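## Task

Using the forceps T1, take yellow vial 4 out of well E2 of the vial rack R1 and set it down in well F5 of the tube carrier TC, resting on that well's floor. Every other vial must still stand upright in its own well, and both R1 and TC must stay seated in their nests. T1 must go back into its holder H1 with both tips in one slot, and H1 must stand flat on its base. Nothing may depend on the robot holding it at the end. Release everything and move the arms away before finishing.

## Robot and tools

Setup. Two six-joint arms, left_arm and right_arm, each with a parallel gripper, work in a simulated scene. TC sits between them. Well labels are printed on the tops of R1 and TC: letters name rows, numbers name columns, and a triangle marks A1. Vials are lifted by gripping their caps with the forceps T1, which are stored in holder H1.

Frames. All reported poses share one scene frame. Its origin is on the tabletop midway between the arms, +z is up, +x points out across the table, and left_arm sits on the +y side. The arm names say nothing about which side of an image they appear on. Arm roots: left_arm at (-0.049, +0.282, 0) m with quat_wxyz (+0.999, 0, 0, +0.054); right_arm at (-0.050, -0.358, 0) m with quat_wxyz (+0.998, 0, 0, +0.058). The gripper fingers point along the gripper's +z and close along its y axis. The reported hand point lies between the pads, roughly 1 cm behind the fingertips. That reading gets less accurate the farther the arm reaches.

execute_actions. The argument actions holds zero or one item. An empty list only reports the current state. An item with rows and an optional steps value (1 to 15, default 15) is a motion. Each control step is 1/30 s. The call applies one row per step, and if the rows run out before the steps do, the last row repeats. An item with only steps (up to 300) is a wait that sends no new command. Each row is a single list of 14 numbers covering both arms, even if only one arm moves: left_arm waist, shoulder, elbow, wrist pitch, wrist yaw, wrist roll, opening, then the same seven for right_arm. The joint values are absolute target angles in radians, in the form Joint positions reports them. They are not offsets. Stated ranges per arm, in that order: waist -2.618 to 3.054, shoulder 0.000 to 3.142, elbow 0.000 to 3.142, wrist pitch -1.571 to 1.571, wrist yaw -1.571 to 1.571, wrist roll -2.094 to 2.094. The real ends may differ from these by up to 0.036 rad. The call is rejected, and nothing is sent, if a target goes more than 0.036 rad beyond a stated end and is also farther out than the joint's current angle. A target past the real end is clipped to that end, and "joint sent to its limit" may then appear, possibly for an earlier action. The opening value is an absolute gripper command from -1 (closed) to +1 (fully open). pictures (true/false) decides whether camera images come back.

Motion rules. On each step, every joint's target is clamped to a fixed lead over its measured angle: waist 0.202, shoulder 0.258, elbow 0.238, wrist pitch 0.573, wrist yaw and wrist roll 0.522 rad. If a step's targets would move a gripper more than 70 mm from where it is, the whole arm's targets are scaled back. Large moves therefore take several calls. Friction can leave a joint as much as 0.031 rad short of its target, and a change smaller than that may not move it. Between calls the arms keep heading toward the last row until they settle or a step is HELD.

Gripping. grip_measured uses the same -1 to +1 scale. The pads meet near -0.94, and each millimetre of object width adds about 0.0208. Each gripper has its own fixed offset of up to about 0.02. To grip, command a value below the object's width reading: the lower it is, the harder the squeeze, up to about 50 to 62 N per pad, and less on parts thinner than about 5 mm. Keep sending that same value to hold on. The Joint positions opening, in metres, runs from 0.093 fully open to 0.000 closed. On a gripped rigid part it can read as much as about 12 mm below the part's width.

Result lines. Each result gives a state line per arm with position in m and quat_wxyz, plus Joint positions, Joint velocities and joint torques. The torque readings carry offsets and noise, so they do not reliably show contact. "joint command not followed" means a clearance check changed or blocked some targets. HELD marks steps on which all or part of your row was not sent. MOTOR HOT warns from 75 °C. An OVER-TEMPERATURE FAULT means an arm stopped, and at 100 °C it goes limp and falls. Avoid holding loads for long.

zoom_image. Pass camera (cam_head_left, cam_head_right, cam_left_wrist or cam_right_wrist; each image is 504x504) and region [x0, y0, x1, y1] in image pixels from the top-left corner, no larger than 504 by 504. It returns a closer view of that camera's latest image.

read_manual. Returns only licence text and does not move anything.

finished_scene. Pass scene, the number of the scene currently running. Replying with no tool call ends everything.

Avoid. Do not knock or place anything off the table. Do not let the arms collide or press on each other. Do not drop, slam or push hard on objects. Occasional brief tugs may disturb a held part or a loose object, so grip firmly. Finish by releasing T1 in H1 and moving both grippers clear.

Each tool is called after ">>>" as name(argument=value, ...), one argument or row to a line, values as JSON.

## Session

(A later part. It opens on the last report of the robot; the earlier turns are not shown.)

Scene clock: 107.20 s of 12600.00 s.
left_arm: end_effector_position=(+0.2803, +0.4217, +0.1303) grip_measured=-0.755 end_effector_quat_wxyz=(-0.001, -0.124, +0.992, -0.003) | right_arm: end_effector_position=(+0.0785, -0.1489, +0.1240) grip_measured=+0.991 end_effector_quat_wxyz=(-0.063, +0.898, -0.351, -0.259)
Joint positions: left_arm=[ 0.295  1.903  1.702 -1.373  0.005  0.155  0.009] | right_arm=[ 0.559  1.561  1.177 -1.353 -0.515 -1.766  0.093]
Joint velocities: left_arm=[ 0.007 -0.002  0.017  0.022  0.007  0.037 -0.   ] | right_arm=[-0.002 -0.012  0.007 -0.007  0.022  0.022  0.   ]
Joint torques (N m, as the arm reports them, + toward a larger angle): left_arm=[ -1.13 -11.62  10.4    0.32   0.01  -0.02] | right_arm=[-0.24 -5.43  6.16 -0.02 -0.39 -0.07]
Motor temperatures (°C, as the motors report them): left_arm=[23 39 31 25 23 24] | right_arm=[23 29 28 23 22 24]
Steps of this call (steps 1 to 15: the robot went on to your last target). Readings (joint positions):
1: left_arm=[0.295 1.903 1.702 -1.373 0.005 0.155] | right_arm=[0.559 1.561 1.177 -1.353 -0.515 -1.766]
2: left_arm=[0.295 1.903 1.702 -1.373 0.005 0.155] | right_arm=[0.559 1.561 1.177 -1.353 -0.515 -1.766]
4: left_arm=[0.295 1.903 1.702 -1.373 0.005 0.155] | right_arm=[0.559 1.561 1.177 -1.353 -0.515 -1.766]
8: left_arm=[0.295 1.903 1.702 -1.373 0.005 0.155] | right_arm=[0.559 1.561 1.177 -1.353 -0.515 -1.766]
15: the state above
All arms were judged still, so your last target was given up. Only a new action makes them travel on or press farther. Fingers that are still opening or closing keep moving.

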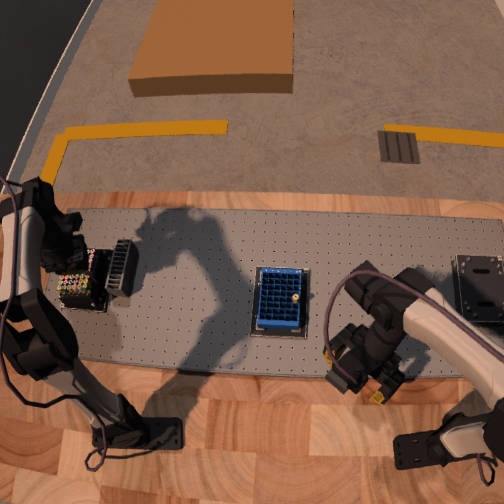

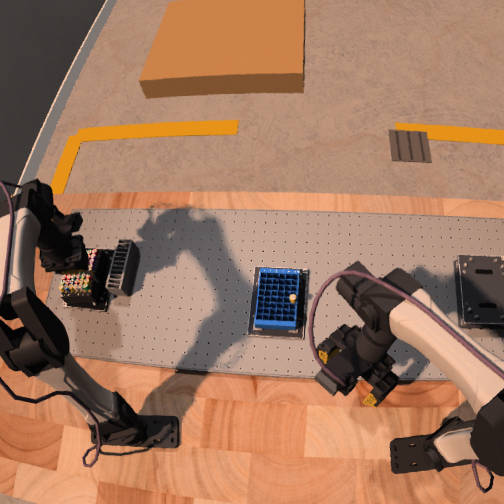

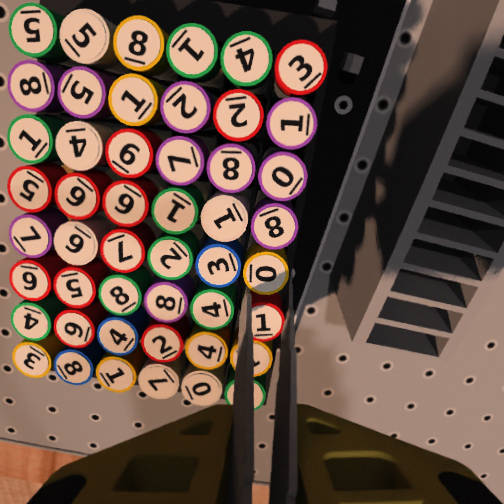

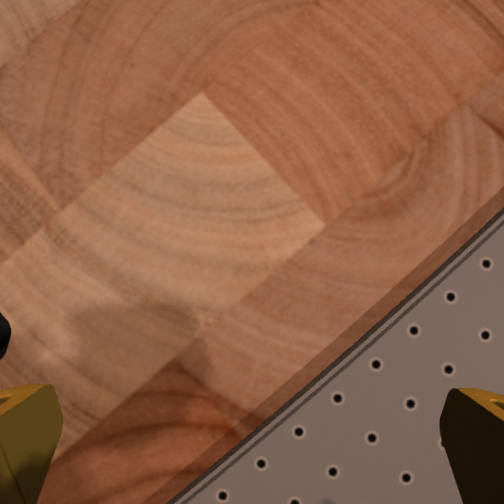

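>>> execute_actions(
  actions=[
    {"rows":[[0.288,1.895,1.69,-1.36,0,0.22,-0.76,0.559,1.561,1.177,-1.353,-0.515,-1.766,1],[0.288,1.895,1.69,-1.36,0,0.22,-0.76,0.559,1.561,1.177,-1.353,-0.515,-1.766,1],[0.288,1.895,1.69,-1.36,0,0.22,-0.76,0.559,1.561,1.177,-1.353,-0.515,-1.766,1],[0.288,1.895,1.69,-1.36,0,0.22,-0.76,0.559,1.561,1.177,-1.353,-0.515,-1.766,1],[0.288,1.895,1.68,-1.34,0,0.22,-0.76,0.559,1.561,1.177,-1.353,-0.515,-1.766,1],[0.288,1.895,1.67,-1.33,0,0.22,-0.76,0.559,1.561,1.177,-1.353,-0.515,-1.766,1],[0.288,1.895,1.66,-1.32,0,0.22,-0.76,0.559,1.561,1.177,-1.353,-0.515,-1.766,1],[0.288,1.895,1.65,-1.31,0,0.22,-0.76,0.559,1.561,1.177,-1.353,-0.515,-1.766,1],[0.288,1.895,1.64,-1.30,0,0.22,-0.76,0.559,1.561,1.177,-1.353,-0.515,-1.766,1],[0.288,1.895,1.63,-1.29,0,0.22,-0.76,0.559,1.561,1.177,-1.353,-0.515,-1.766,1],[0.288,1.895,1.625,-1.285,0,0.22,-0.76,0.559,1.561,1.177,-1.353,-0.515,-1.766,1]],"steps":15},
  ],
  pictures=false,
)

>>> execute_actions(
  actions=[
    {"steps":20},
  ],
)

Scene clock: 114.40 s of 12600.00 s.
left_arm: end_effector_position=(+0.2783, +0.4209, +0.1174) grip_measured=-0.756 end_effector_quat_wxyz=(-0.006, -0.097, +0.995, -0.005) | right_arm: end_effector_position=(+0.0785, -0.1489, +0.1240) grip_measured=+0.991 end_effector_quat_wxyz=(-0.063, +0.898, -0.351, -0.259)
Joint positions: left_arm=[ 0.295  1.903  1.651 -1.332  0.005  0.21   0.009] | right_arm=[ 0.559  1.561  1.177 -1.353 -0.515 -1.766  0.093]
Joint velocities: left_arm=[-0.002  0.007 -0.012 -0.007  0.095 -0.022 -0.   ] | right_arm=[-0.002  0.012 -0.012  0.051  0.051  0.007  0.   ]
Joint torques (N m, as the arm reports them, + toward a larger angle): left_arm=[ -1.03 -11.62   5.28   0.71   0.01   0.07] | right_arm=[-0.09 -5.58  6.1  -0.12 -0.39 -0.06]
Motor temperatures (°C, as the motors report them): left_arm=[23 39 31 25 23 24] | right_arm=[23 29 28 23 22 24]
Steps of this call (steps 1 to 90: nothing new was sent; then 3.70 s passed at rest; steps 91 to 105: all 15 steps of this action). Readings (joint positions):
91: left_arm=[0.295 1.903 1.702 -1.373 0.005 0.163] | right_arm=[0.559 1.561 1.177 -1.353 -0.515 -1.766]
92: left_arm=[0.295 1.903 1.702 -1.373 0.005 0.173] | right_arm=[0.559 1.561 1.177 -1.353 -0.515 -1.766]
94: left_arm=[0.295 1.903 1.702 -1.373 0.005 0.187] | right_arm=[0.559 1.561 1.177 -1.353 -0.515 -1.766]
98: left_arm=[0.295 1.903 1.676 -1.359 0.005 0.201] | right_arm=[0.559 1.561 1.177 -1.353 -0.515 -1.766]
105: the state above

Scene clock: 115.07 s of 12600.00 s.
left_arm: end_effector_position=(+0.2783, +0.4209, +0.1174) grip_measured=-0.756 end_effector_quat_wxyz=(-0.006, -0.095, +0.995, -0.005) | right_arm: end_effector_position=(+0.0785, -0.1489, +0.1240) grip_measured=+0.991 end_effector_quat_wxyz=(-0.063, +0.898, -0.351, -0.259)
Joint positions: left_arm=[ 0.295  1.903  1.651 -1.332  0.005  0.213  0.009] | right_arm=[ 0.559  1.561  1.177 -1.353 -0.515 -1.766  0.093]
Joint velocities: left_arm=[ 0.012 -0.002  0.007 -0.037 -0.037 -0.037 -0.001] | right_arm=[ 0.012  0.012 -0.002 -0.037 -0.095  0.007  0.001]
Joint torques (N m, as the arm reports them, + toward a larger angle): left_arm=[ -0.96 -11.57   5.06   0.74   0.02   0.1 ] | right_arm=[-0.01 -5.49  6.14 -0.13 -0.42 -0.04]
Motor temperatures (°C, as the motors report them): left_arm=[23 39 31 25 23 24] | right_arm=[23 29 28 23 22 24]
Steps of this call (steps 1 to 15: the robot went on to your last target; steps 16 to 20: nothing new was sent). Readings (joint positions):
1: left_arm=[0.295 1.903 1.651 -1.332 0.005 0.211] | right_arm=[0.559 1.561 1.177 -1.353 -0.515 -1.766]
2: left_arm=[0.295 1.903 1.651 -1.332 0.005 0.211] | right_arm=[0.559 1.561 1.177 -1.353 -0.515 -1.766]
4: left_arm=[0.295 1.903 1.651 -1.332 0.005 0.211] | right_arm=[0.559 1.561 1.177 -1.353 -0.515 -1.766]
8: left_arm=[0.295 1.903 1.651 -1.332 0.005 0.212] | right_arm=[0.559 1.561 1.177 -1.353 -0.515 -1.766]
20: the state above
All arms were judged still, so your last target was given up. Only a new action makes them travel on or press farther. Fingers that are still opening or closing keep moving.

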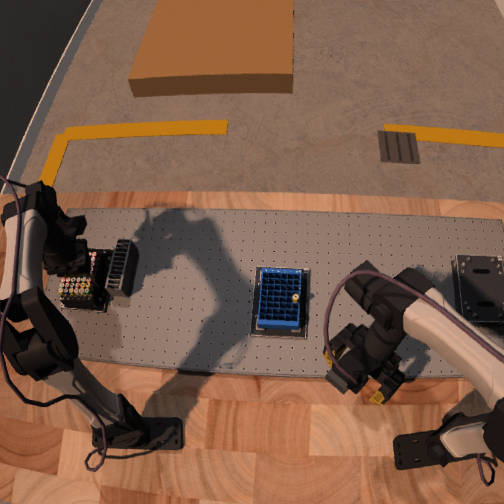

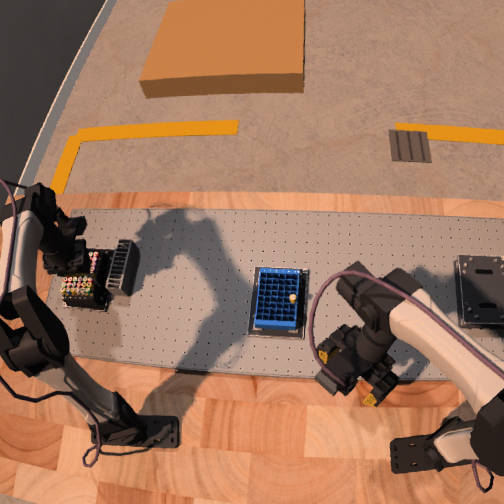

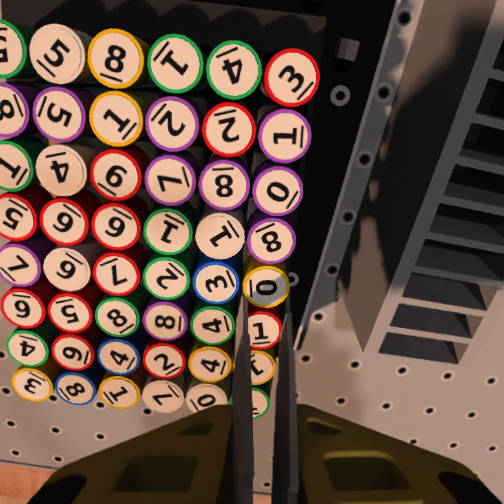

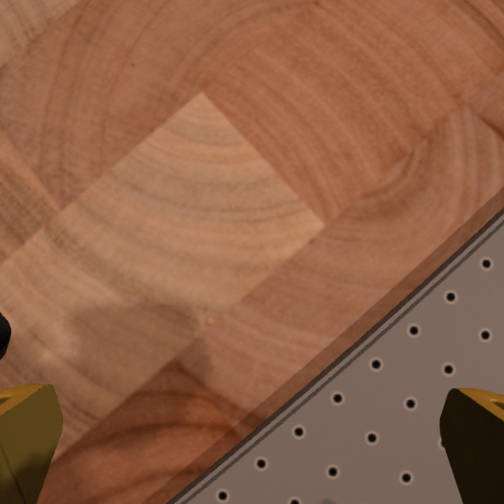

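>>> execute_actions(
  actions=[
    {"rows":[[0.288,1.895,1.72,-1.35,0,0.22,-0.76,0.559,1.561,1.177,-1.353,-0.515,-1.766,1]],"steps":12},
  ],
  pictures=false,
)

>>> execute_actions(
  actions=[
    {"rows":[[0.275,1.915,1.745,-1.36,0,0.30,-0.76,0.559,1.561,1.177,-1.353,-0.515,-1.766,1]],"steps":15},
  ],
  pictures=false,
)

>>> execute_actions(
  actions=[
    {"steps":15},
  ],
)

Scene clock: 120.70 s of 12600.00 s.
left_arm: end_effector_position=(+0.2820, +0.4224, +0.1266) grip_measured=-0.756 end_effector_quat_wxyz=(+0.001, -0.095, +0.995, -0.002) | right_arm: end_effector_position=(+0.0785, -0.1489, +0.1240) grip_measured=+0.991 end_effector_quat_wxyz=(-0.063, +0.898, -0.351, -0.259)
Joint positions: left_arm=[ 0.295  1.905  1.689 -1.354  0.005  0.213  0.009] | right_arm=[ 0.559  1.561  1.177 -1.353 -0.515 -1.766  0.093]
Joint velocities: left_arm=[-0.007  0.007 -0.007  0.022  0.007 -0.022  0.   ] | right_arm=[ 0.007  0.002 -0.007 -0.037  0.022  0.051  0.   ]
Joint torques (N m, as the arm reports them, + toward a larger angle): left_arm=[ -0.89 -11.81  10.03   0.32   0.01   0.11] | right_arm=[-0.35 -5.4   6.13 -0.06 -0.37 -0.02]
Motor temperatures (°C, as the motors report them): left_arm=[23 39 31 25 23 24] | right_arm=[23 29 28 23 22 24]
Steps of this call (steps 1 to 90: nothing new was sent; then 2.23 s passed at rest; steps 91 to 102: all 12 steps of this action). Readings (joint positions):
91: left_arm=[0.295 1.903 1.659 -1.340 0.005 0.213] | right_arm=[0.559 1.561 1.177 -1.353 -0.515 -1.766]
92: left_arm=[0.295 1.905 1.669 -1.346 0.005 0.213] | right_arm=[0.559 1.561 1.177 -1.353 -0.515 -1.766]
94: left_arm=[0.295 1.905 1.685 -1.352 0.005 0.213] | right_arm=[0.559 1.561 1.177 -1.353 -0.515 -1.766]
98: left_arm=[0.295 1.905 1.689 -1.354 0.005 0.213] | right_arm=[0.559 1.561 1.177 -1.353 -0.515 -1.766]
102: the state above

Scene clock: 121.20 s of 12600.00 s.
left_arm: end_effector_position=(+0.2862, +0.4201, +0.1276) grip_measured=-0.756 end_effector_quat_wxyz=(+0.001, -0.054, +0.999, -0.002) | right_arm: end_effector_position=(+0.0785, -0.1489, +0.1240) grip_measured=+0.991 end_effector_quat_wxyz=(-0.063, +0.898, -0.351, -0.259)
Joint positions: left_arm=[ 0.284  1.919  1.712 -1.364  0.005  0.286  0.009] | right_arm=[ 0.559  1.561  1.177 -1.353 -0.515 -1.766  0.093]
Joint velocities: left_arm=[-0.002 -0.007 -0.007 -0.081  0.007  0.037  0.   ] | right_arm=[-0.002  0.002 -0.017  0.037 -0.007 -0.037 -0.   ]
Joint torques (N m, as the arm reports them, + toward a larger angle): left_arm=[ -1.23 -11.23  10.46   0.33   0.01   0.11] | right_arm=[-0.22 -5.47  6.09 -0.07 -0.45 -0.03]
Motor temperatures (°C, as the motors report them): left_arm=[23 39 31 25 23 24] | right_arm=[23 29 28 23 22 24]
Steps of this call (steps 1 to 15: all 15 steps of this action). Readings (joint positions):
1: left_arm=[0.294 1.908 1.694 -1.357 0.005 0.224] | right_arm=[0.559 1.561 1.177 -1.353 -0.515 -1.766]
2: left_arm=[0.293 1.912 1.701 -1.361 0.005 0.238] | right_arm=[0.559 1.561 1.177 -1.353 -0.515 -1.766]
4: left_arm=[0.288 1.917 1.710 -1.362 0.005 0.257] | right_arm=[0.559 1.561 1.177 -1.353 -0.515 -1.766]
8: left_arm=[0.284 1.919 1.712 -1.364 0.005 0.276] | right_arm=[0.559 1.561 1.177 -1.353 -0.515 -1.766]
15: the state above

Scene clock: 121.70 s of 12600.00 s.
left_arm: end_effector_position=(+0.2862, +0.4201, +0.1276) grip_measured=-0.756 end_effector_quat_wxyz=(+0.001, -0.052, +0.999, -0.002) | right_arm: end_effector_position=(+0.0785, -0.1489, +0.1240) grip_measured=+0.991 end_effector_quat_wxyz=(-0.063, +0.898, -0.351, -0.259)
Joint positions: left_arm=[ 0.284  1.919  1.712 -1.364  0.005  0.289  0.009] | right_arm=[ 0.559  1.561  1.177 -1.353 -0.515 -1.766  0.093]
Joint velocities: left_arm=[-0.007 -0.002  0.012  0.022 -0.022 -0.066 -0.001] | right_arm=[ 0.002 -0.017 -0.007  0.022 -0.051  0.037 -0.001]
Joint torques (N m, as the arm reports them, + toward a larger angle): left_arm=[ -1.38 -11.45  10.4    0.35  -0.01   0.09] | right_arm=[-0.1  -5.43  5.99 -0.13 -0.37 -0.06]
Motor temperatures (°C, as the motors report them): left_arm=[23 39 31 25 23 24] | right_arm=[23 29 28 23 22 24]
Steps of this call (steps 1 to 15: the robot went on to your last target). Readings (joint positions):
1: left_arm=[0.284 1.919 1.712 -1.364 0.005 0.287] | right_arm=[0.559 1.561 1.177 -1.353 -0.515 -1.766]
2: left_arm=[0.284 1.919 1.712 -1.364 0.005 0.287] | right_arm=[0.559 1.561 1.177 -1.353 -0.515 -1.766]
4: left_arm=[0.284 1.919 1.712 -1.364 0.005 0.288] | right_arm=[0.559 1.561 1.177 -1.353 -0.515 -1.766]
8: left_arm=[0.284 1.919 1.712 -1.364 0.005 0.289] | right_arm=[0.559 1.561 1.177 -1.353 -0.515 -1.766]
15: the state above
All arms were judged still, so your last target was given up. Only a new action makes them travel on or press farther. Fingers that are still opening or closing keep moving.

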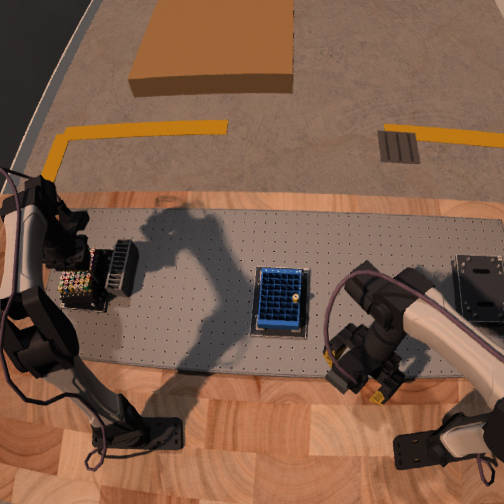

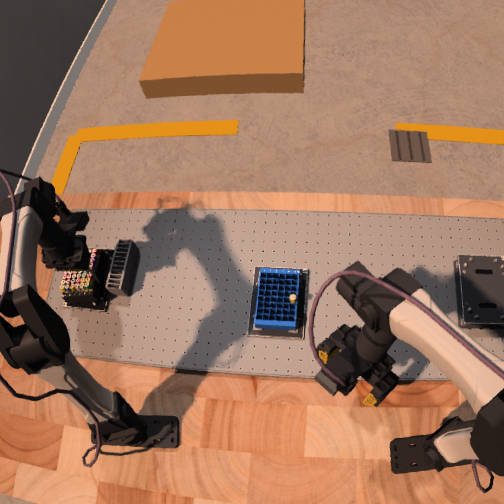

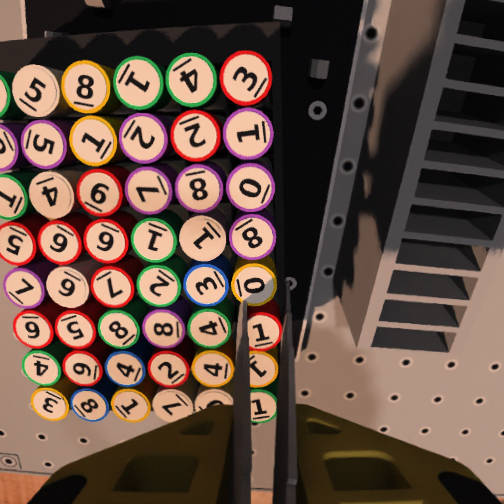

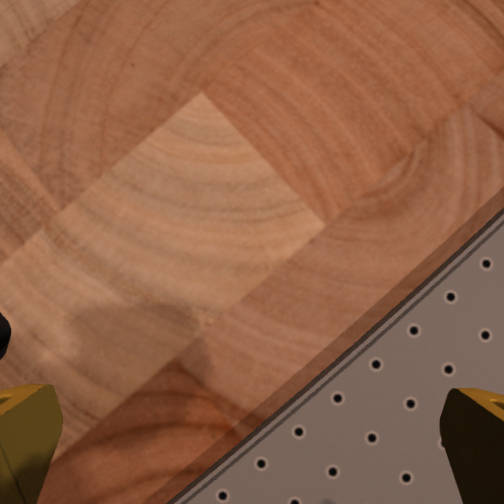

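>>> execute_actions(
  actions=[
    {"rows":[[0.275,1.915,1.68,-1.32,0,0.30,-0.76,0.559,1.561,1.177,-1.353,-0.515,-1.766,1]],"steps":12},
  ],
  pictures=false,
)

>>> execute_actions(
  actions=[
    {"rows":[[0.275,1.915,1.68,-1.32,0,0.30,-0.6,0.559,1.561,1.177,-1.353,-0.515,-1.766,1],[0.275,1.915,1.68,-1.32,0,0.30,-0.6,0.559,1.561,1.177,-1.353,-0.515,-1.766,1],[0.275,1.915,1.68,-1.32,0,0.30,-0.6,0.559,1.561,1.177,-1.353,-0.515,-1.766,1],[0.275,1.915,1.68,-1.32,0,0.30,-0.6,0.559,1.561,1.177,-1.353,-0.515,-1.766,1],[0.275,1.92,1.86,-1.50,0,0.30,-0.6,0.559,1.561,1.177,-1.353,-0.515,-1.766,1]],"steps":15},
  ],
  pictures=false,
)

>>> execute_actions(
  actions=[
    {"steps":10},
  ],
)

Scene clock: 127.83 s of 12600.00 s.
left_arm: end_effector_position=(+0.2835, +0.4190, +0.1211) grip_measured=-0.756 end_effector_quat_wxyz=(-0.005, -0.051, +0.999, -0.004) | right_arm: end_effector_position=(+0.0785, -0.1489, +0.1240) grip_measured=+0.991 end_effector_quat_wxyz=(-0.063, +0.898, -0.351, -0.259)
Joint positions: left_arm=[ 0.284  1.919  1.686 -1.351  0.004  0.291  0.009] | right_arm=[ 0.559  1.561  1.177 -1.353 -0.515 -1.766  0.093]
Joint velocities: left_arm=[-0.002 -0.007  0.007 -0.051 -0.037 -0.037  0.002] | right_arm=[-0.007  0.017 -0.007 -0.037  0.051  0.081 -0.   ]
Joint torques (N m, as the arm reports them, + toward a larger angle): left_arm=[ -1.17 -11.29   6.98   0.54  -0.02   0.12] | right_arm=[-0.29 -5.67  6.05 -0.07 -0.37 -0.06]
Motor temperatures (°C, as the motors report them): left_arm=[23 40 31 25 23 24] | right_arm=[23 29 28 23 22 24]
Steps of this call (steps 1 to 90: nothing new was sent; then 2.73 s passed at rest; steps 91 to 102: all 12 steps of this action). Readings (joint positions):
91: left_arm=[0.284 1.919 1.707 -1.361 0.005 0.289] | right_arm=[0.559 1.561 1.177 -1.353 -0.515 -1.766]
92: left_arm=[0.284 1.919 1.702 -1.359 0.005 0.289] | right_arm=[0.559 1.561 1.177 -1.353 -0.515 -1.766]
94: left_arm=[0.284 1.919 1.689 -1.356 0.005 0.290] | right_arm=[0.559 1.561 1.177 -1.353 -0.515 -1.766]
98: left_arm=[0.284 1.919 1.686 -1.351 0.004 0.290] | right_arm=[0.559 1.561 1.177 -1.353 -0.515 -1.766]
102: the state above

Scene clock: 128.33 s of 12600.00 s.
left_arm: end_effector_position=(+0.2893, +0.4214, +0.1611) grip_measured=-0.601 end_effector_quat_wxyz=(+0.013, -0.050, +0.999, +0.002) | right_arm: end_effector_position=(+0.0785, -0.1489, +0.1240) grip_measured=+0.991 end_effector_quat_wxyz=(-0.063, +0.898, -0.351, -0.259)
Joint positions: left_arm=[ 0.284  1.921  1.847 -1.472  0.004  0.293  0.016] | right_arm=[ 0.559  1.561  1.177 -1.353 -0.515 -1.766  0.093]
Joint velocities: left_arm=[-0.007 -0.002 -0.002 -0.198  0.007  0.007  0.001] | right_arm=[-0.007 -0.022 -0.007 -0.007 -0.037 -0.022 -0.001]
Joint torques (N m, as the arm reports them, + toward a larger angle): left_arm=[ -1.15 -11.04   8.6    0.24  -0.01   0.08] | right_arm=[-0.09 -5.56  5.97 -0.06 -0.38 -0.03]
Motor temperatures (°C, as the motors report them): left_arm=[23 40 31 25 23 24] | right_arm=[23 29 28 23 22 24]
Steps of this call (steps 1 to 15: all 15 steps of this action). Readings (joint positions):
1: left_arm=[0.284 1.919 1.686 -1.350 0.004 0.291] | right_arm=[0.559 1.561 1.177 -1.353 -0.515 -1.766]
2: left_arm=[0.284 1.919 1.686 -1.348 0.004 0.291] | right_arm=[0.559 1.561 1.177 -1.353 -0.515 -1.766]
4: left_arm=[0.284 1.919 1.686 -1.342 0.004 0.292] | right_arm=[0.559 1.561 1.177 -1.353 -0.515 -1.766]
8: left_arm=[0.284 1.936 1.818 -1.425 0.004 0.292] | right_arm=[0.559 1.561 1.177 -1.353 -0.515 -1.766]
15: the state above

Scene clock: 128.67 s of 12600.00 s.
left_arm: end_effector_position=(+0.2863, +0.4202, +0.1610) grip_measured=-0.601 end_effector_quat_wxyz=(+0.007, -0.050, +0.999, -0.000) | right_arm: end_effector_position=(+0.0785, -0.1489, +0.1240) grip_measured=+0.991 end_effector_quat_wxyz=(-0.063, +0.898, -0.351, -0.259)
Joint positions: left_arm=[ 0.284  1.921  1.847 -1.485  0.004  0.293  0.016] | right_arm=[ 0.559  1.561  1.177 -1.353 -0.515 -1.766  0.093]
Joint velocities: left_arm=[ 0.007 -0.002 -0.012  0.066  0.007 -0.037  0.   ] | right_arm=[-0.002 -0.002 -0.007 -0.051  0.007 -0.007  0.   ]
Joint torques (N m, as the arm reports them, + toward a larger angle): left_arm=[ -1.29 -11.12   8.28   0.18   0.     0.09] | right_arm=[-0.08 -5.36  6.12 -0.09 -0.43 -0.01]
Motor temperatures (°C, as the motors report them): left_arm=[23 40 31 25 23 24] | right_arm=[23 29 28 23 22 24]
Steps of this call (steps 1 to 10: the robot went on to your last target). Readings (joint positions):
1: left_arm=[0.284 1.921 1.847 -1.475 0.004 0.293] | right_arm=[0.559 1.561 1.177 -1.353 -0.515 -1.766]
2: left_arm=[0.284 1.921 1.847 -1.478 0.004 0.293] | right_arm=[0.559 1.561 1.177 -1.353 -0.515 -1.766]
4: left_arm=[0.284 1.921 1.847 -1.482 0.004 0.293] | right_arm=[0.559 1.561 1.177 -1.353 -0.515 -1.766]
8: left_arm=[0.284 1.921 1.847 -1.485 0.004 0.293] | right_arm=[0.559 1.561 1.177 -1.353 -0.515 -1.766]
10: the state above

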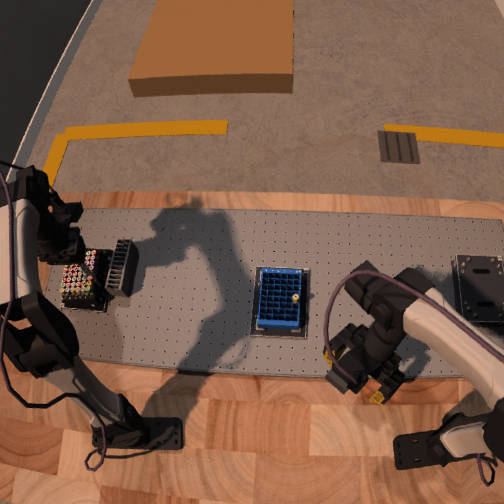

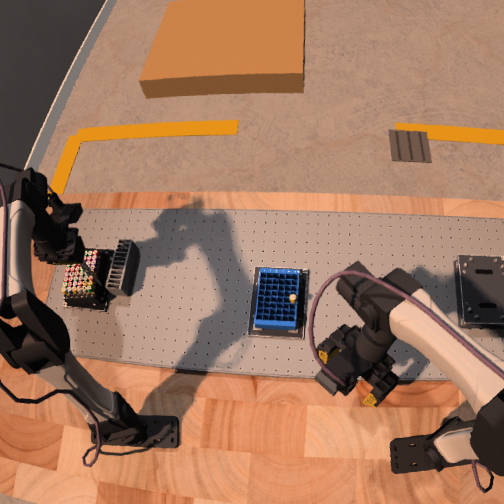

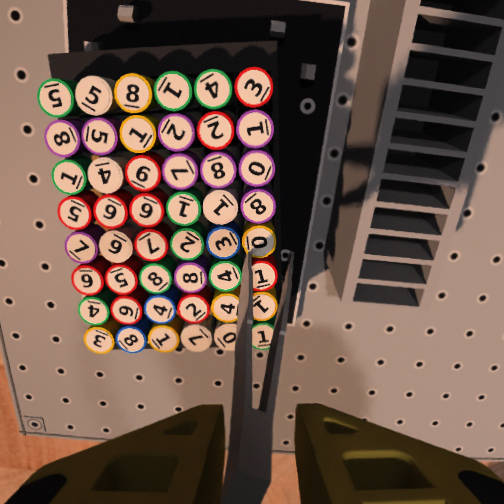

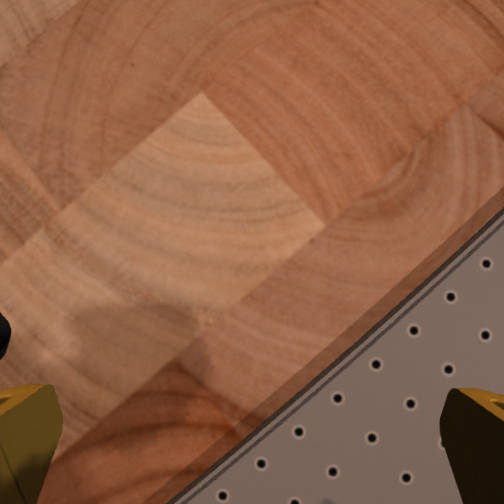

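>>> execute_actions(
  actions=[
    {"rows":[[0.275,1.92,1.86,-1.50,0,0.30,-0.95,0.559,1.561,1.177,-1.353,-0.515,-1.766,1]],"steps":12},
  ],
  pictures=false,
)

>>> execute_actions(
  actions=[
    {"rows":[[0.275,1.92,1.88,-1.52,0,0.30,-0.95,0.559,1.561,1.177,-1.353,-0.515,-1.766,1],[0.275,1.92,1.89,-1.53,0,0.30,-0.95,0.559,1.561,1.177,-1.353,-0.515,-1.766,1],[0.275,1.92,1.90,-1.54,0,0.30,-0.95,0.559,1.561,1.177,-1.353,-0.515,-1.766,1],[0.275,1.92,1.91,-1.55,0,0.30,-0.95,0.559,1.561,1.177,-1.353,-0.515,-1.766,1],[0.275,1.92,1.92,-1.56,0,0.30,-0.95,0.559,1.561,1.177,-1.353,-0.515,-1.766,1],[0.275,1.92,1.93,-1.57,0,0.30,-0.95,0.559,1.561,1.177,-1.353,-0.515,-1.766,1],[0.275,1.92,1.94,-1.58,0,0.30,-0.95,0.559,1.561,1.177,-1.353,-0.515,-1.766,1]],"steps":15},
  ],
)

Scene clock: 134.57 s of 12600.00 s.
left_arm: end_effector_position=(+0.2857, +0.4200, +0.1610) grip_measured=-0.946 end_effector_quat_wxyz=(+0.005, -0.050, +0.999, -0.000) | right_arm: end_effector_position=(+0.0785, -0.1489, +0.1240) grip_measured=+0.991 end_effector_quat_wxyz=(-0.063, +0.898, -0.351, -0.259)
Joint positions: left_arm=[ 0.284  1.921  1.847 -1.488  0.004  0.293  0.   ] | right_arm=[ 0.559  1.561  1.177 -1.353 -0.515 -1.766  0.093]
Joint velocities: left_arm=[-0.002 -0.002 -0.017  0.066  0.007  0.007  0.   ] | right_arm=[ 0.007  0.002 -0.002  0.022 -0.022 -0.066 -0.   ]
Joint torques (N m, as the arm reports them, + toward a larger angle): left_arm=[ -1.33 -11.22   8.45   0.19  -0.03   0.09] | right_arm=[-0.33 -5.44  6.   -0.08 -0.39 -0.01]
Motor temperatures (°C, as the motors report them): left_arm=[23 40 32 25 23 24] | right_arm=[23 29 29 23 22 24]
Steps of this call (steps 1 to 30: the robot went on to your last target; steps 31 to 90: nothing new was sent; then 2.50 s passed at rest; steps 91 to 102: all 12 steps of this action). Readings (joint positions):
91: left_arm=[0.284 1.921 1.847 -1.487 0.004 0.293] | right_arm=[0.559 1.561 1.177 -1.353 -0.515 -1.766]
92: left_arm=[0.284 1.921 1.847 -1.487 0.004 0.293] | right_arm=[0.559 1.561 1.177 -1.353 -0.515 -1.766]
94: left_arm=[0.284 1.921 1.847 -1.487 0.004 0.293] | right_arm=[0.559 1.561 1.177 -1.353 -0.515 -1.766]
98: left_arm=[0.284 1.921 1.847 -1.488 0.004 0.293] | right_arm=[0.559 1.561 1.177 -1.353 -0.515 -1.766]
102: the state above

Scene clock: 135.07 s of 12600.00 s.
left_arm: end_effector_position=(+0.2862, +0.4203, +0.1792) grip_measured=-0.946 end_effector_quat_wxyz=(+0.014, -0.050, +0.999, +0.003) | right_arm: end_effector_position=(+0.0785, -0.1489, +0.1240) grip_measured=+0.991 end_effector_quat_wxyz=(-0.063, +0.898, -0.351, -0.259)
Joint positions: left_arm=[ 0.284  1.921  1.921 -1.543  0.004  0.293  0.   ] | right_arm=[ 0.559  1.561  1.177 -1.353 -0.515 -1.766  0.093]
Joint velocities: left_arm=[-0.002 -0.002 -0.022 -0.11   0.007  0.037  0.   ] | right_arm=[-0.007 -0.002  0.012 -0.051  0.066  0.007  0.001]
Joint torques (N m, as the arm reports them, + toward a larger angle): left_arm=[ -1.35 -10.9    8.93   0.24   0.02   0.09] | right_arm=[-0.1  -5.39  5.89 -0.07 -0.4  -0.03]
Motor temperatures (°C, as the motors report them): left_arm=[23 40 32 25 23 24] | right_arm=[23 29 29 23 22 24]
joint sent to its limit (left arm) — the command would take joint 4 (wrist pitch) past its lower limit, so that joint was sent only as far as its limit.
Steps of this call (steps 1 to 15: all 15 steps of this action). Readings (joint positions):
1: left_arm=[0.284 1.921 1.849 -1.490 0.004 0.293] | right_arm=[0.559 1.561 1.177 -1.353 -0.515 -1.766]
2: left_arm=[0.284 1.921 1.853 -1.496 0.004 0.293] | right_arm=[0.559 1.561 1.177 -1.353 -0.515 -1.766]
4: left_arm=[0.284 1.921 1.869 -1.509 0.004 0.293] | right_arm=[0.559 1.561 1.177 -1.353 -0.515 -1.766]
8: left_arm=[0.284 1.921 1.910 -1.532 0.004 0.293] | right_arm=[0.559 1.561 1.177 -1.353 -0.515 -1.766]
15: the state above

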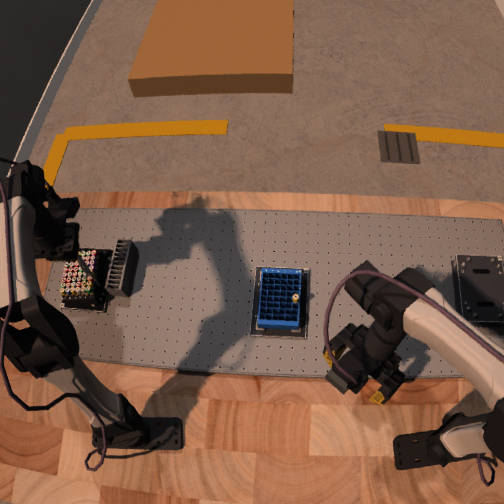

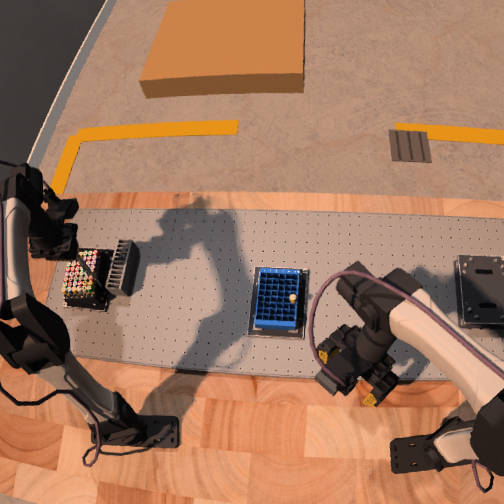

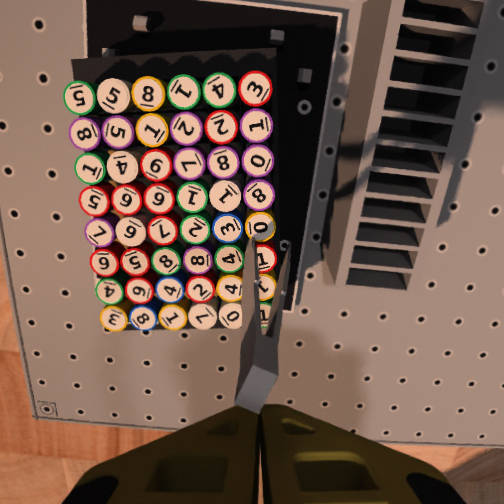

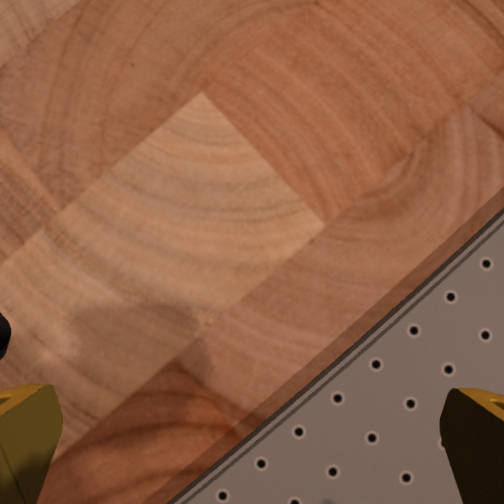

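>>> execute_actions(
  actions=[
    {"rows":[[0.275,1.92,1.94,-1.55,0,0.30,-0.4,0.559,1.561,1.177,-1.353,-0.515,-1.766,1],[0.275,1.92,1.94,-1.55,0,0.30,-0.4,0.559,1.561,1.177,-1.353,-0.515,-1.766,1],[0.275,1.92,1.94,-1.55,0,0.30,-0.4,0.559,1.561,1.177,-1.353,-0.515,-1.766,1],[0.275,1.92,1.94,-1.55,0,0.30,-0.4,0.559,1.561,1.177,-1.353,-0.515,-1.766,1],[0.275,1.92,1.94,-1.55,0,0.30,-0.4,0.559,1.561,1.177,-1.353,-0.515,-1.766,1],[0.275,1.92,1.765,-1.40,0,0.30,-0.4,0.559,1.561,1.177,-1.353,-0.515,-1.766,1]],"steps":15},
  ],
  pictures=false,
)

>>> execute_actions(
  actions=[
    {"steps":15},
  ],
)

Scene clock: 141.40 s of 12600.00 s.
left_arm: end_effector_position=(+0.2841, +0.4194, +0.1388) grip_measured=-0.401 end_effector_quat_wxyz=(-0.008, -0.050, +0.999, -0.005) | right_arm: end_effector_position=(+0.0785, -0.1489, +0.1240) grip_measured=+0.991 end_effector_quat_wxyz=(-0.063, +0.898, -0.351, -0.259)
Joint positions: left_arm=[ 0.284  1.93   1.771 -1.43   0.004  0.293  0.026] | right_arm=[ 0.559  1.561  1.177 -1.353 -0.515 -1.766  0.093]
Joint velocities: left_arm=[-0.012 -0.002  0.012  0.081  0.051 -0.081  0.001] | right_arm=[-0.002 -0.002  0.022  0.051 -0.022 -0.081 -0.   ]
Joint torques (N m, as the arm reports them, + toward a larger angle): left_arm=[ -1.14 -11.86   6.83   0.41   0.02   0.07] | right_arm=[-0.19 -5.3   6.27 -0.11 -0.39 -0.04]
Motor temperatures (°C, as the motors report them): left_arm=[23 40 32 25 23 24] | right_arm=[23 30 29 23 22 24]
joint sent to its limit (left arm) — the command would take joint 4 (wrist pitch) past its lower limit, so that joint was sent only as far as its limit.
Steps of this call (steps 1 to 15: the robot went on to your last target; steps 16 to 90: nothing new was sent; then 2.83 s passed at rest; steps 91 to 105: all 15 steps of this action). Readings (joint positions):
91: left_arm=[0.284 1.921 1.921 -1.547 0.004 0.293] | right_arm=[0.559 1.561 1.177 -1.353 -0.515 -1.766]
92: left_arm=[0.284 1.921 1.921 -1.547 0.004 0.293] | right_arm=[0.559 1.561 1.177 -1.353 -0.515 -1.766]
94: left_arm=[0.284 1.921 1.921 -1.547 0.004 0.293] | right_arm=[0.559 1.561 1.177 -1.353 -0.515 -1.766]
98: left_arm=[0.284 1.905 1.824 -1.480 0.004 0.293] | right_arm=[0.559 1.561 1.177 -1.353 -0.515 -1.766]
105: the state above

Scene clock: 141.90 s of 12600.00 s.
left_arm: end_effector_position=(+0.2876, +0.4208, +0.1388) grip_measured=-0.401 end_effector_quat_wxyz=(-0.000, -0.050, +0.999, -0.002) | right_arm: end_effector_position=(+0.0785, -0.1489, +0.1240) grip_measured=+0.991 end_effector_quat_wxyz=(-0.063, +0.898, -0.351, -0.259)
Joint positions: left_arm=[ 0.284  1.93   1.771 -1.414  0.004  0.293  0.026] | right_arm=[ 0.559  1.561  1.177 -1.353 -0.515 -1.766  0.093]
Joint velocities: left_arm=[ 0.002 -0.012 -0.007 -0.007  0.007 -0.007  0.001] | right_arm=[-0.007 -0.012  0.012  0.022 -0.007 -0.022  0.002]
Joint torques (N m, as the arm reports them, + toward a larger angle): left_arm=[ -1.22 -12.04   7.01   0.44   0.01   0.09] | right_arm=[ 0.1  -5.33  5.96 -0.05 -0.34 -0.03]
Motor temperatures (°C, as the motors report them): left_arm=[23 40 32 25 23 24] | right_arm=[23 30 29 23 22 24]
Steps of this call (steps 1 to 15: the robot went on to your last target). Readings (joint positions):
1: left_arm=[0.284 1.930 1.771 -1.426 0.004 0.293] | right_arm=[0.559 1.561 1.177 -1.353 -0.515 -1.766]
2: left_arm=[0.284 1.930 1.771 -1.424 0.004 0.293] | right_arm=[0.559 1.561 1.177 -1.353 -0.515 -1.766]
4: left_arm=[0.284 1.930 1.771 -1.420 0.004 0.293] | right_arm=[0.559 1.561 1.177 -1.353 -0.515 -1.766]
8: left_arm=[0.284 1.930 1.771 -1.416 0.004 0.293] | right_arm=[0.559 1.561 1.177 -1.353 -0.515 -1.766]
15: the state above

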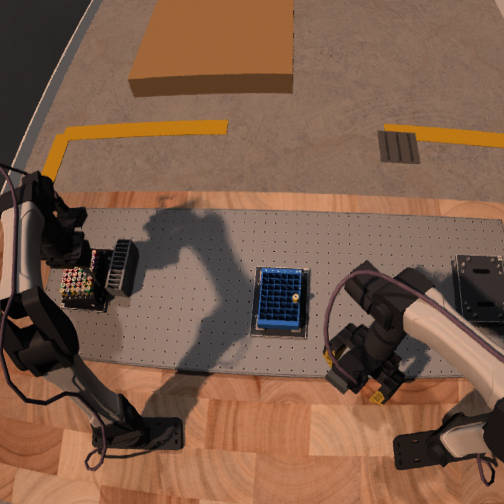

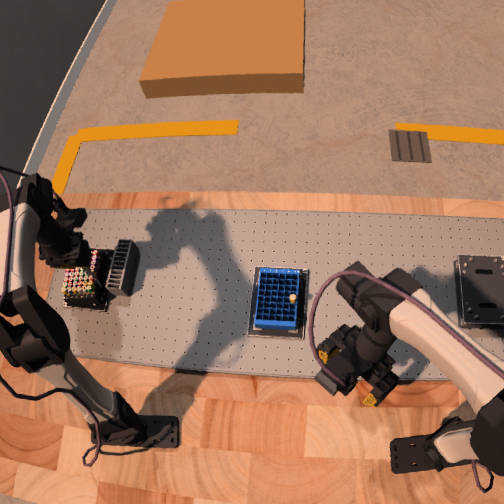

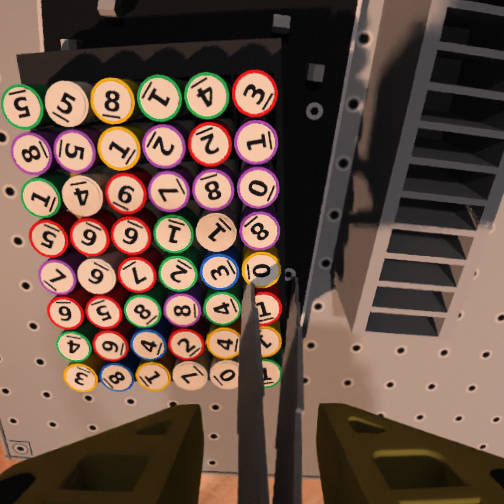

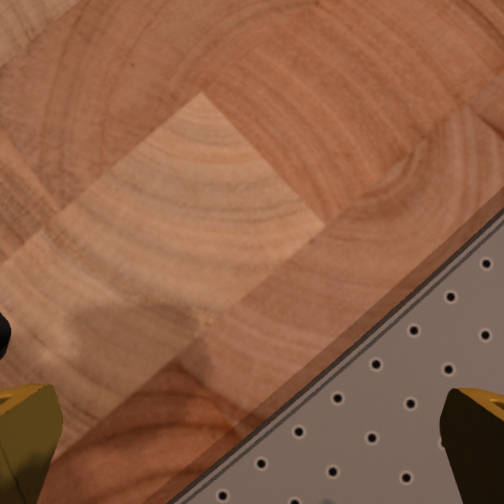

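>>> execute_actions(
  actions=[
    {"rows":[[0.275,1.92,1.765,-1.40,0,0.30,-0.85,0.559,1.561,1.177,-1.353,-0.515,-1.766,1]],"steps":15},
  ],
  pictures=false,
)

>>> execute_actions(
  actions=[
    {"rows":[[0.275,1.92,1.80,-1.43,0,0.30,-0.85,0.559,1.561,1.177,-1.353,-0.515,-1.766,1],[0.275,1.92,1.81,-1.44,0,0.30,-0.85,0.559,1.561,1.177,-1.353,-0.515,-1.766,1],[0.275,1.92,1.82,-1.45,0,0.30,-0.85,0.559,1.561,1.177,-1.353,-0.515,-1.766,1],[0.275,1.92,1.83,-1.46,0,0.30,-0.85,0.559,1.561,1.177,-1.353,-0.515,-1.766,1],[0.275,1.92,1.84,-1.47,0,0.30,-0.85,0.559,1.561,1.177,-1.353,-0.515,-1.766,1],[0.275,1.92,1.85,-1.48,0,0.30,-0.85,0.559,1.561,1.177,-1.353,-0.515,-1.766,1]],"steps":15},
  ],
)

Scene clock: 146.87 s of 12600.00 s.
left_arm: end_effector_position=(+0.2877, +0.4208, +0.1388) grip_measured=-0.842 end_effector_quat_wxyz=(-0.000, -0.050, +0.999, -0.002) | right_arm: end_effector_position=(+0.0785, -0.1489, +0.1240) grip_measured=+0.991 end_effector_quat_wxyz=(-0.063, +0.898, -0.351, -0.259)
Joint positions: left_arm=[ 0.284  1.93   1.771 -1.414  0.004  0.293  0.005] | right_arm=[ 0.559  1.561  1.177 -1.353 -0.515 -1.766  0.093]
Joint velocities: left_arm=[-0.012 -0.012  0.012  0.022  0.081 -0.007  0.   ] | right_arm=[ 0.007 -0.017 -0.002  0.022 -0.022 -0.022  0.001]
Joint torques (N m, as the arm reports them, + toward a larger angle): left_arm=[ -1.32 -11.84   6.89   0.44   0.02   0.08] | right_arm=[-0.13 -5.7   6.07 -0.07 -0.41 -0.05]
Motor temperatures (°C, as the motors report them): left_arm=[23 40 32 25 23 24] | right_arm=[23 30 29 23 22 24]
Steps of this call (steps 1 to 15: the robot went on to your last target; steps 16 to 90: nothing new was sent; then 1.47 s passed at rest; steps 91 to 105: all 15 steps of this action). Readings (joint positions):
91: left_arm=[0.284 1.930 1.771 -1.414 0.004 0.293] | right_arm=[0.559 1.561 1.177 -1.353 -0.515 -1.766]
92: left_arm=[0.284 1.930 1.771 -1.414 0.004 0.293] | right_arm=[0.559 1.561 1.177 -1.353 -0.515 -1.766]
94: left_arm=[0.284 1.930 1.771 -1.414 0.004 0.293] | right_arm=[0.559 1.561 1.177 -1.353 -0.515 -1.766]
98: left_arm=[0.284 1.930 1.771 -1.414 0.004 0.293] | right_arm=[0.559 1.561 1.177 -1.353 -0.515 -1.766]
105: the state above

Scene clock: 147.37 s of 12600.00 s.
left_arm: end_effector_position=(+0.2846, +0.4199, +0.1509) grip_measured=-0.842 end_effector_quat_wxyz=(-0.004, -0.050, +0.999, -0.003) | right_arm: end_effector_position=(+0.0785, -0.1489, +0.1240) grip_measured=+0.991 end_effector_quat_wxyz=(-0.063, +0.898, -0.351, -0.259)
Joint positions: left_arm=[ 0.284  1.93   1.819 -1.47   0.002  0.293  0.005] | right_arm=[ 0.559  1.561  1.177 -1.353 -0.515 -1.766  0.093]
Joint velocities: left_arm=[-0.012  0.007  0.007  0.066 -0.037 -0.022 -0.   ] | right_arm=[ 0.007  0.002  0.012 -0.051  0.037 -0.022  0.001]
Joint torques (N m, as the arm reports them, + toward a larger angle): left_arm=[ -1.31 -11.81   9.99   0.24   0.02   0.09] | right_arm=[-0.07 -5.44  6.13 -0.11 -0.38 -0.02]
Motor temperatures (°C, as the motors report them): left_arm=[23 40 32 25 23 24] | right_arm=[23 30 29 23 22 24]
Steps of this call (steps 1 to 15: all 15 steps of this action). Readings (joint positions):
1: left_arm=[0.284 1.930 1.771 -1.415 0.004 0.293] | right_arm=[0.559 1.561 1.177 -1.353 -0.515 -1.766]
2: left_arm=[0.284 1.930 1.774 -1.418 0.004 0.293] | right_arm=[0.559 1.561 1.177 -1.353 -0.515 -1.766]
4: left_arm=[0.284 1.930 1.785 -1.428 0.003 0.293] | right_arm=[0.559 1.561 1.177 -1.353 -0.515 -1.766]
8: left_arm=[0.284 1.930 1.816 -1.454 0.002 0.293] | right_arm=[0.559 1.561 1.177 -1.353 -0.515 -1.766]
15: the state above

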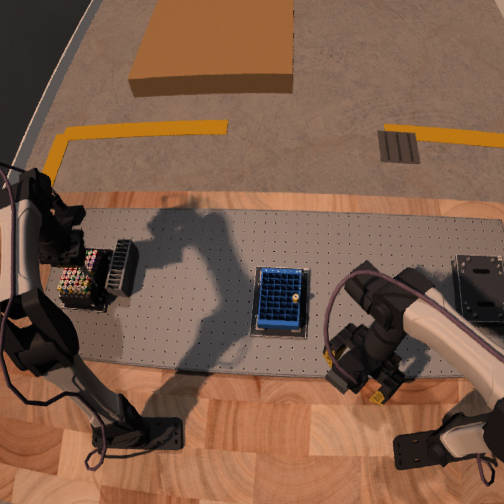

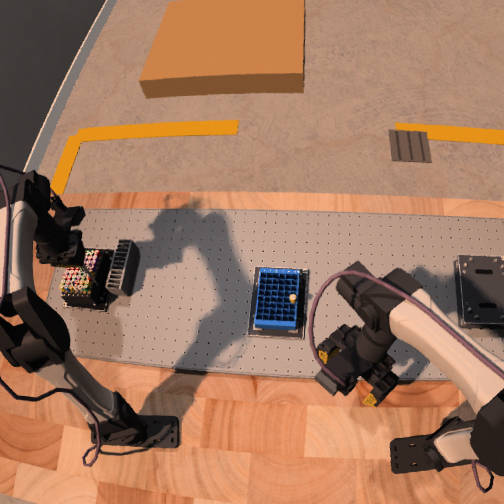

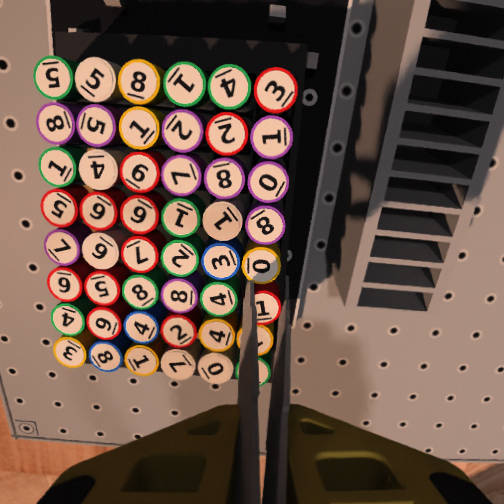

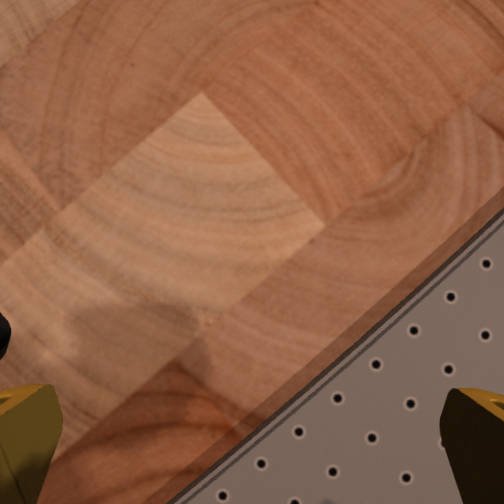

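>>> execute_actions(
  actions=[
    {"rows":[[0.275,1.945,1.875,-1.455,0,0.30,-0.85,0.559,1.561,1.177,-1.353,-0.515,-1.766,1]],"steps":15},
  ],
  pictures=false,
)

>>> execute_actions(
  actions=[
    {"rows":[[0.275,1.945,1.83,-1.44,0,0.30,-0.85,0.559,1.561,1.177,-1.353,-0.515,-1.766,1],[0.275,1.945,1.82,-1.43,0,0.30,-0.85,0.559,1.561,1.177,-1.353,-0.515,-1.766,1],[0.275,1.945,1.81,-1.42,0,0.30,-0.85,0.559,1.561,1.177,-1.353,-0.515,-1.766,1],[0.275,1.945,1.80,-1.41,0,0.30,-0.85,0.559,1.561,1.177,-1.353,-0.515,-1.766,1],[0.275,1.945,1.79,-1.40,0,0.30,-0.85,0.559,1.561,1.177,-1.353,-0.515,-1.766,1],[0.275,1.945,1.78,-1.39,0,0.30,-0.85,0.559,1.561,1.177,-1.353,-0.515,-1.766,1],[0.275,1.945,1.77,-1.38,0,0.30,-0.85,0.559,1.561,1.177,-1.353,-0.515,-1.766,1],[0.275,1.945,1.76,-1.37,0,0.30,-0.85,0.559,1.561,1.177,-1.353,-0.515,-1.766,1]],"steps":15},
  ],
)

Scene clock: 152.67 s of 12600.00 s.
left_arm: end_effector_position=(+0.2918, +0.4229, +0.1498) grip_measured=-0.842 end_effector_quat_wxyz=(+0.001, -0.050, +0.999, -0.001) | right_arm: end_effector_position=(+0.0785, -0.1489, +0.1240) grip_measured=+0.991 end_effector_quat_wxyz=(-0.063, +0.898, -0.351, -0.259)
Joint positions: left_arm=[ 0.284  1.951  1.844 -1.462  0.002  0.293  0.005] | right_arm=[ 0.559  1.561  1.177 -1.353 -0.515 -1.766  0.093]
Joint velocities: left_arm=[-0.012  0.002  0.007 -0.037 -0.007 -0.007 -0.   ] | right_arm=[-0.007  0.007  0.002 -0.037 -0.007  0.051 -0.001]
Joint torques (N m, as the arm reports them, + toward a larger angle): left_arm=[ -1.28 -11.86   9.97   0.4   -0.03   0.13] | right_arm=[ 0.06 -5.57  5.93 -0.01 -0.39 -0.07]
Motor temperatures (°C, as the motors report them): left_arm=[23 40 32 25 23 24] | right_arm=[23 30 29 23 22 24]
Steps of this call (steps 1 to 15: the robot went on to your last target; steps 16 to 90: nothing new was sent; then 1.80 s passed at rest; steps 91 to 105: all 15 steps of this action). Readings (joint positions):
91: left_arm=[0.284 1.933 1.824 -1.472 0.002 0.293] | right_arm=[0.559 1.561 1.177 -1.353 -0.515 -1.766]
92: left_arm=[0.284 1.938 1.832 -1.472 0.002 0.293] | right_arm=[0.559 1.561 1.177 -1.353 -0.515 -1.766]
94: left_arm=[0.284 1.945 1.841 -1.470 0.002 0.293] | right_arm=[0.559 1.561 1.177 -1.353 -0.515 -1.766]
98: left_arm=[0.284 1.951 1.844 -1.462 0.002 0.293] | right_arm=[0.559 1.561 1.177 -1.353 -0.515 -1.766]
105: the state above

Scene clock: 153.17 s of 12600.00 s.
left_arm: end_effector_position=(+0.2920, +0.4207, +0.1322) grip_measured=-0.842 end_effector_quat_wxyz=(-0.002, -0.048, +0.999, -0.005) | right_arm: end_effector_position=(+0.0785, -0.1489, +0.1240) grip_measured=+0.991 end_effector_quat_wxyz=(-0.063, +0.898, -0.351, -0.259)
Joint positions: left_arm=[ 0.282  1.951  1.774 -1.402  0.009  0.293  0.005] | right_arm=[ 0.559  1.561  1.177 -1.353 -0.515 -1.766  0.093]
Joint velocities: left_arm=[ 0.002 -0.002  0.007 -0.007  0.11  -0.051  0.   ] | right_arm=[-0.007 -0.007 -0.002  0.007  0.022 -0.022  0.   ]
Joint torques (N m, as the arm reports them, + toward a larger angle): left_arm=[ -1.08 -11.82   6.15   0.6   -0.04   0.08] | right_arm=[-0.18 -5.48  5.97 -0.06 -0.4  -0.03]
Motor temperatures (°C, as the motors report them): left_arm=[23 40 32 25 23 24] | right_arm=[23 30 29 23 22 24]
Steps of this call (steps 1 to 15: all 15 steps of this action). Readings (joint positions):
1: left_arm=[0.284 1.951 1.844 -1.462 0.002 0.293] | right_arm=[0.559 1.561 1.177 -1.353 -0.515 -1.766]
2: left_arm=[0.284 1.951 1.841 -1.459 0.002 0.293] | right_arm=[0.559 1.561 1.177 -1.353 -0.515 -1.766]
4: left_arm=[0.284 1.951 1.828 -1.449 0.002 0.293] | right_arm=[0.559 1.561 1.177 -1.353 -0.515 -1.766]
8: left_arm=[0.283 1.951 1.788 -1.419 0.008 0.293] | right_arm=[0.559 1.561 1.177 -1.353 -0.515 -1.766]
15: the state above

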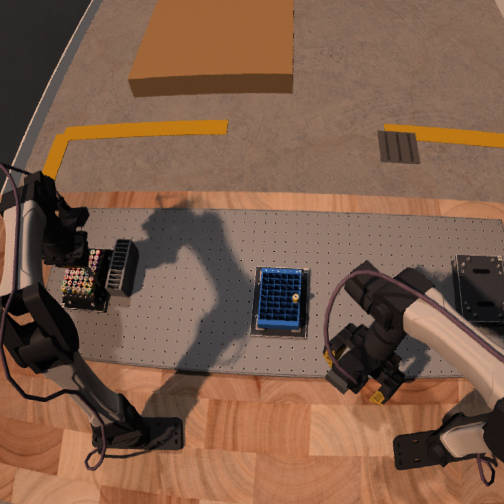

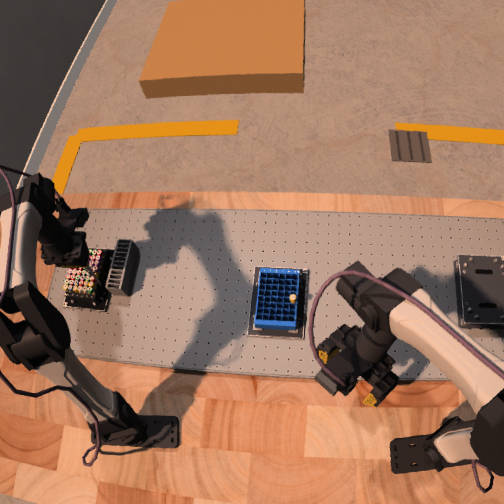

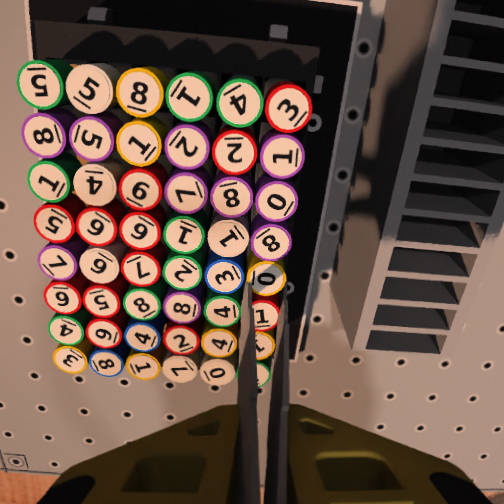

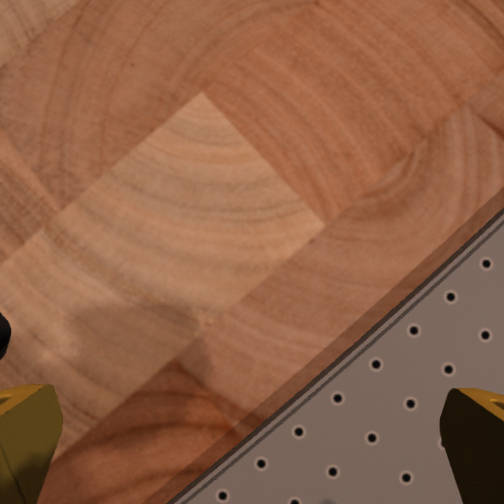

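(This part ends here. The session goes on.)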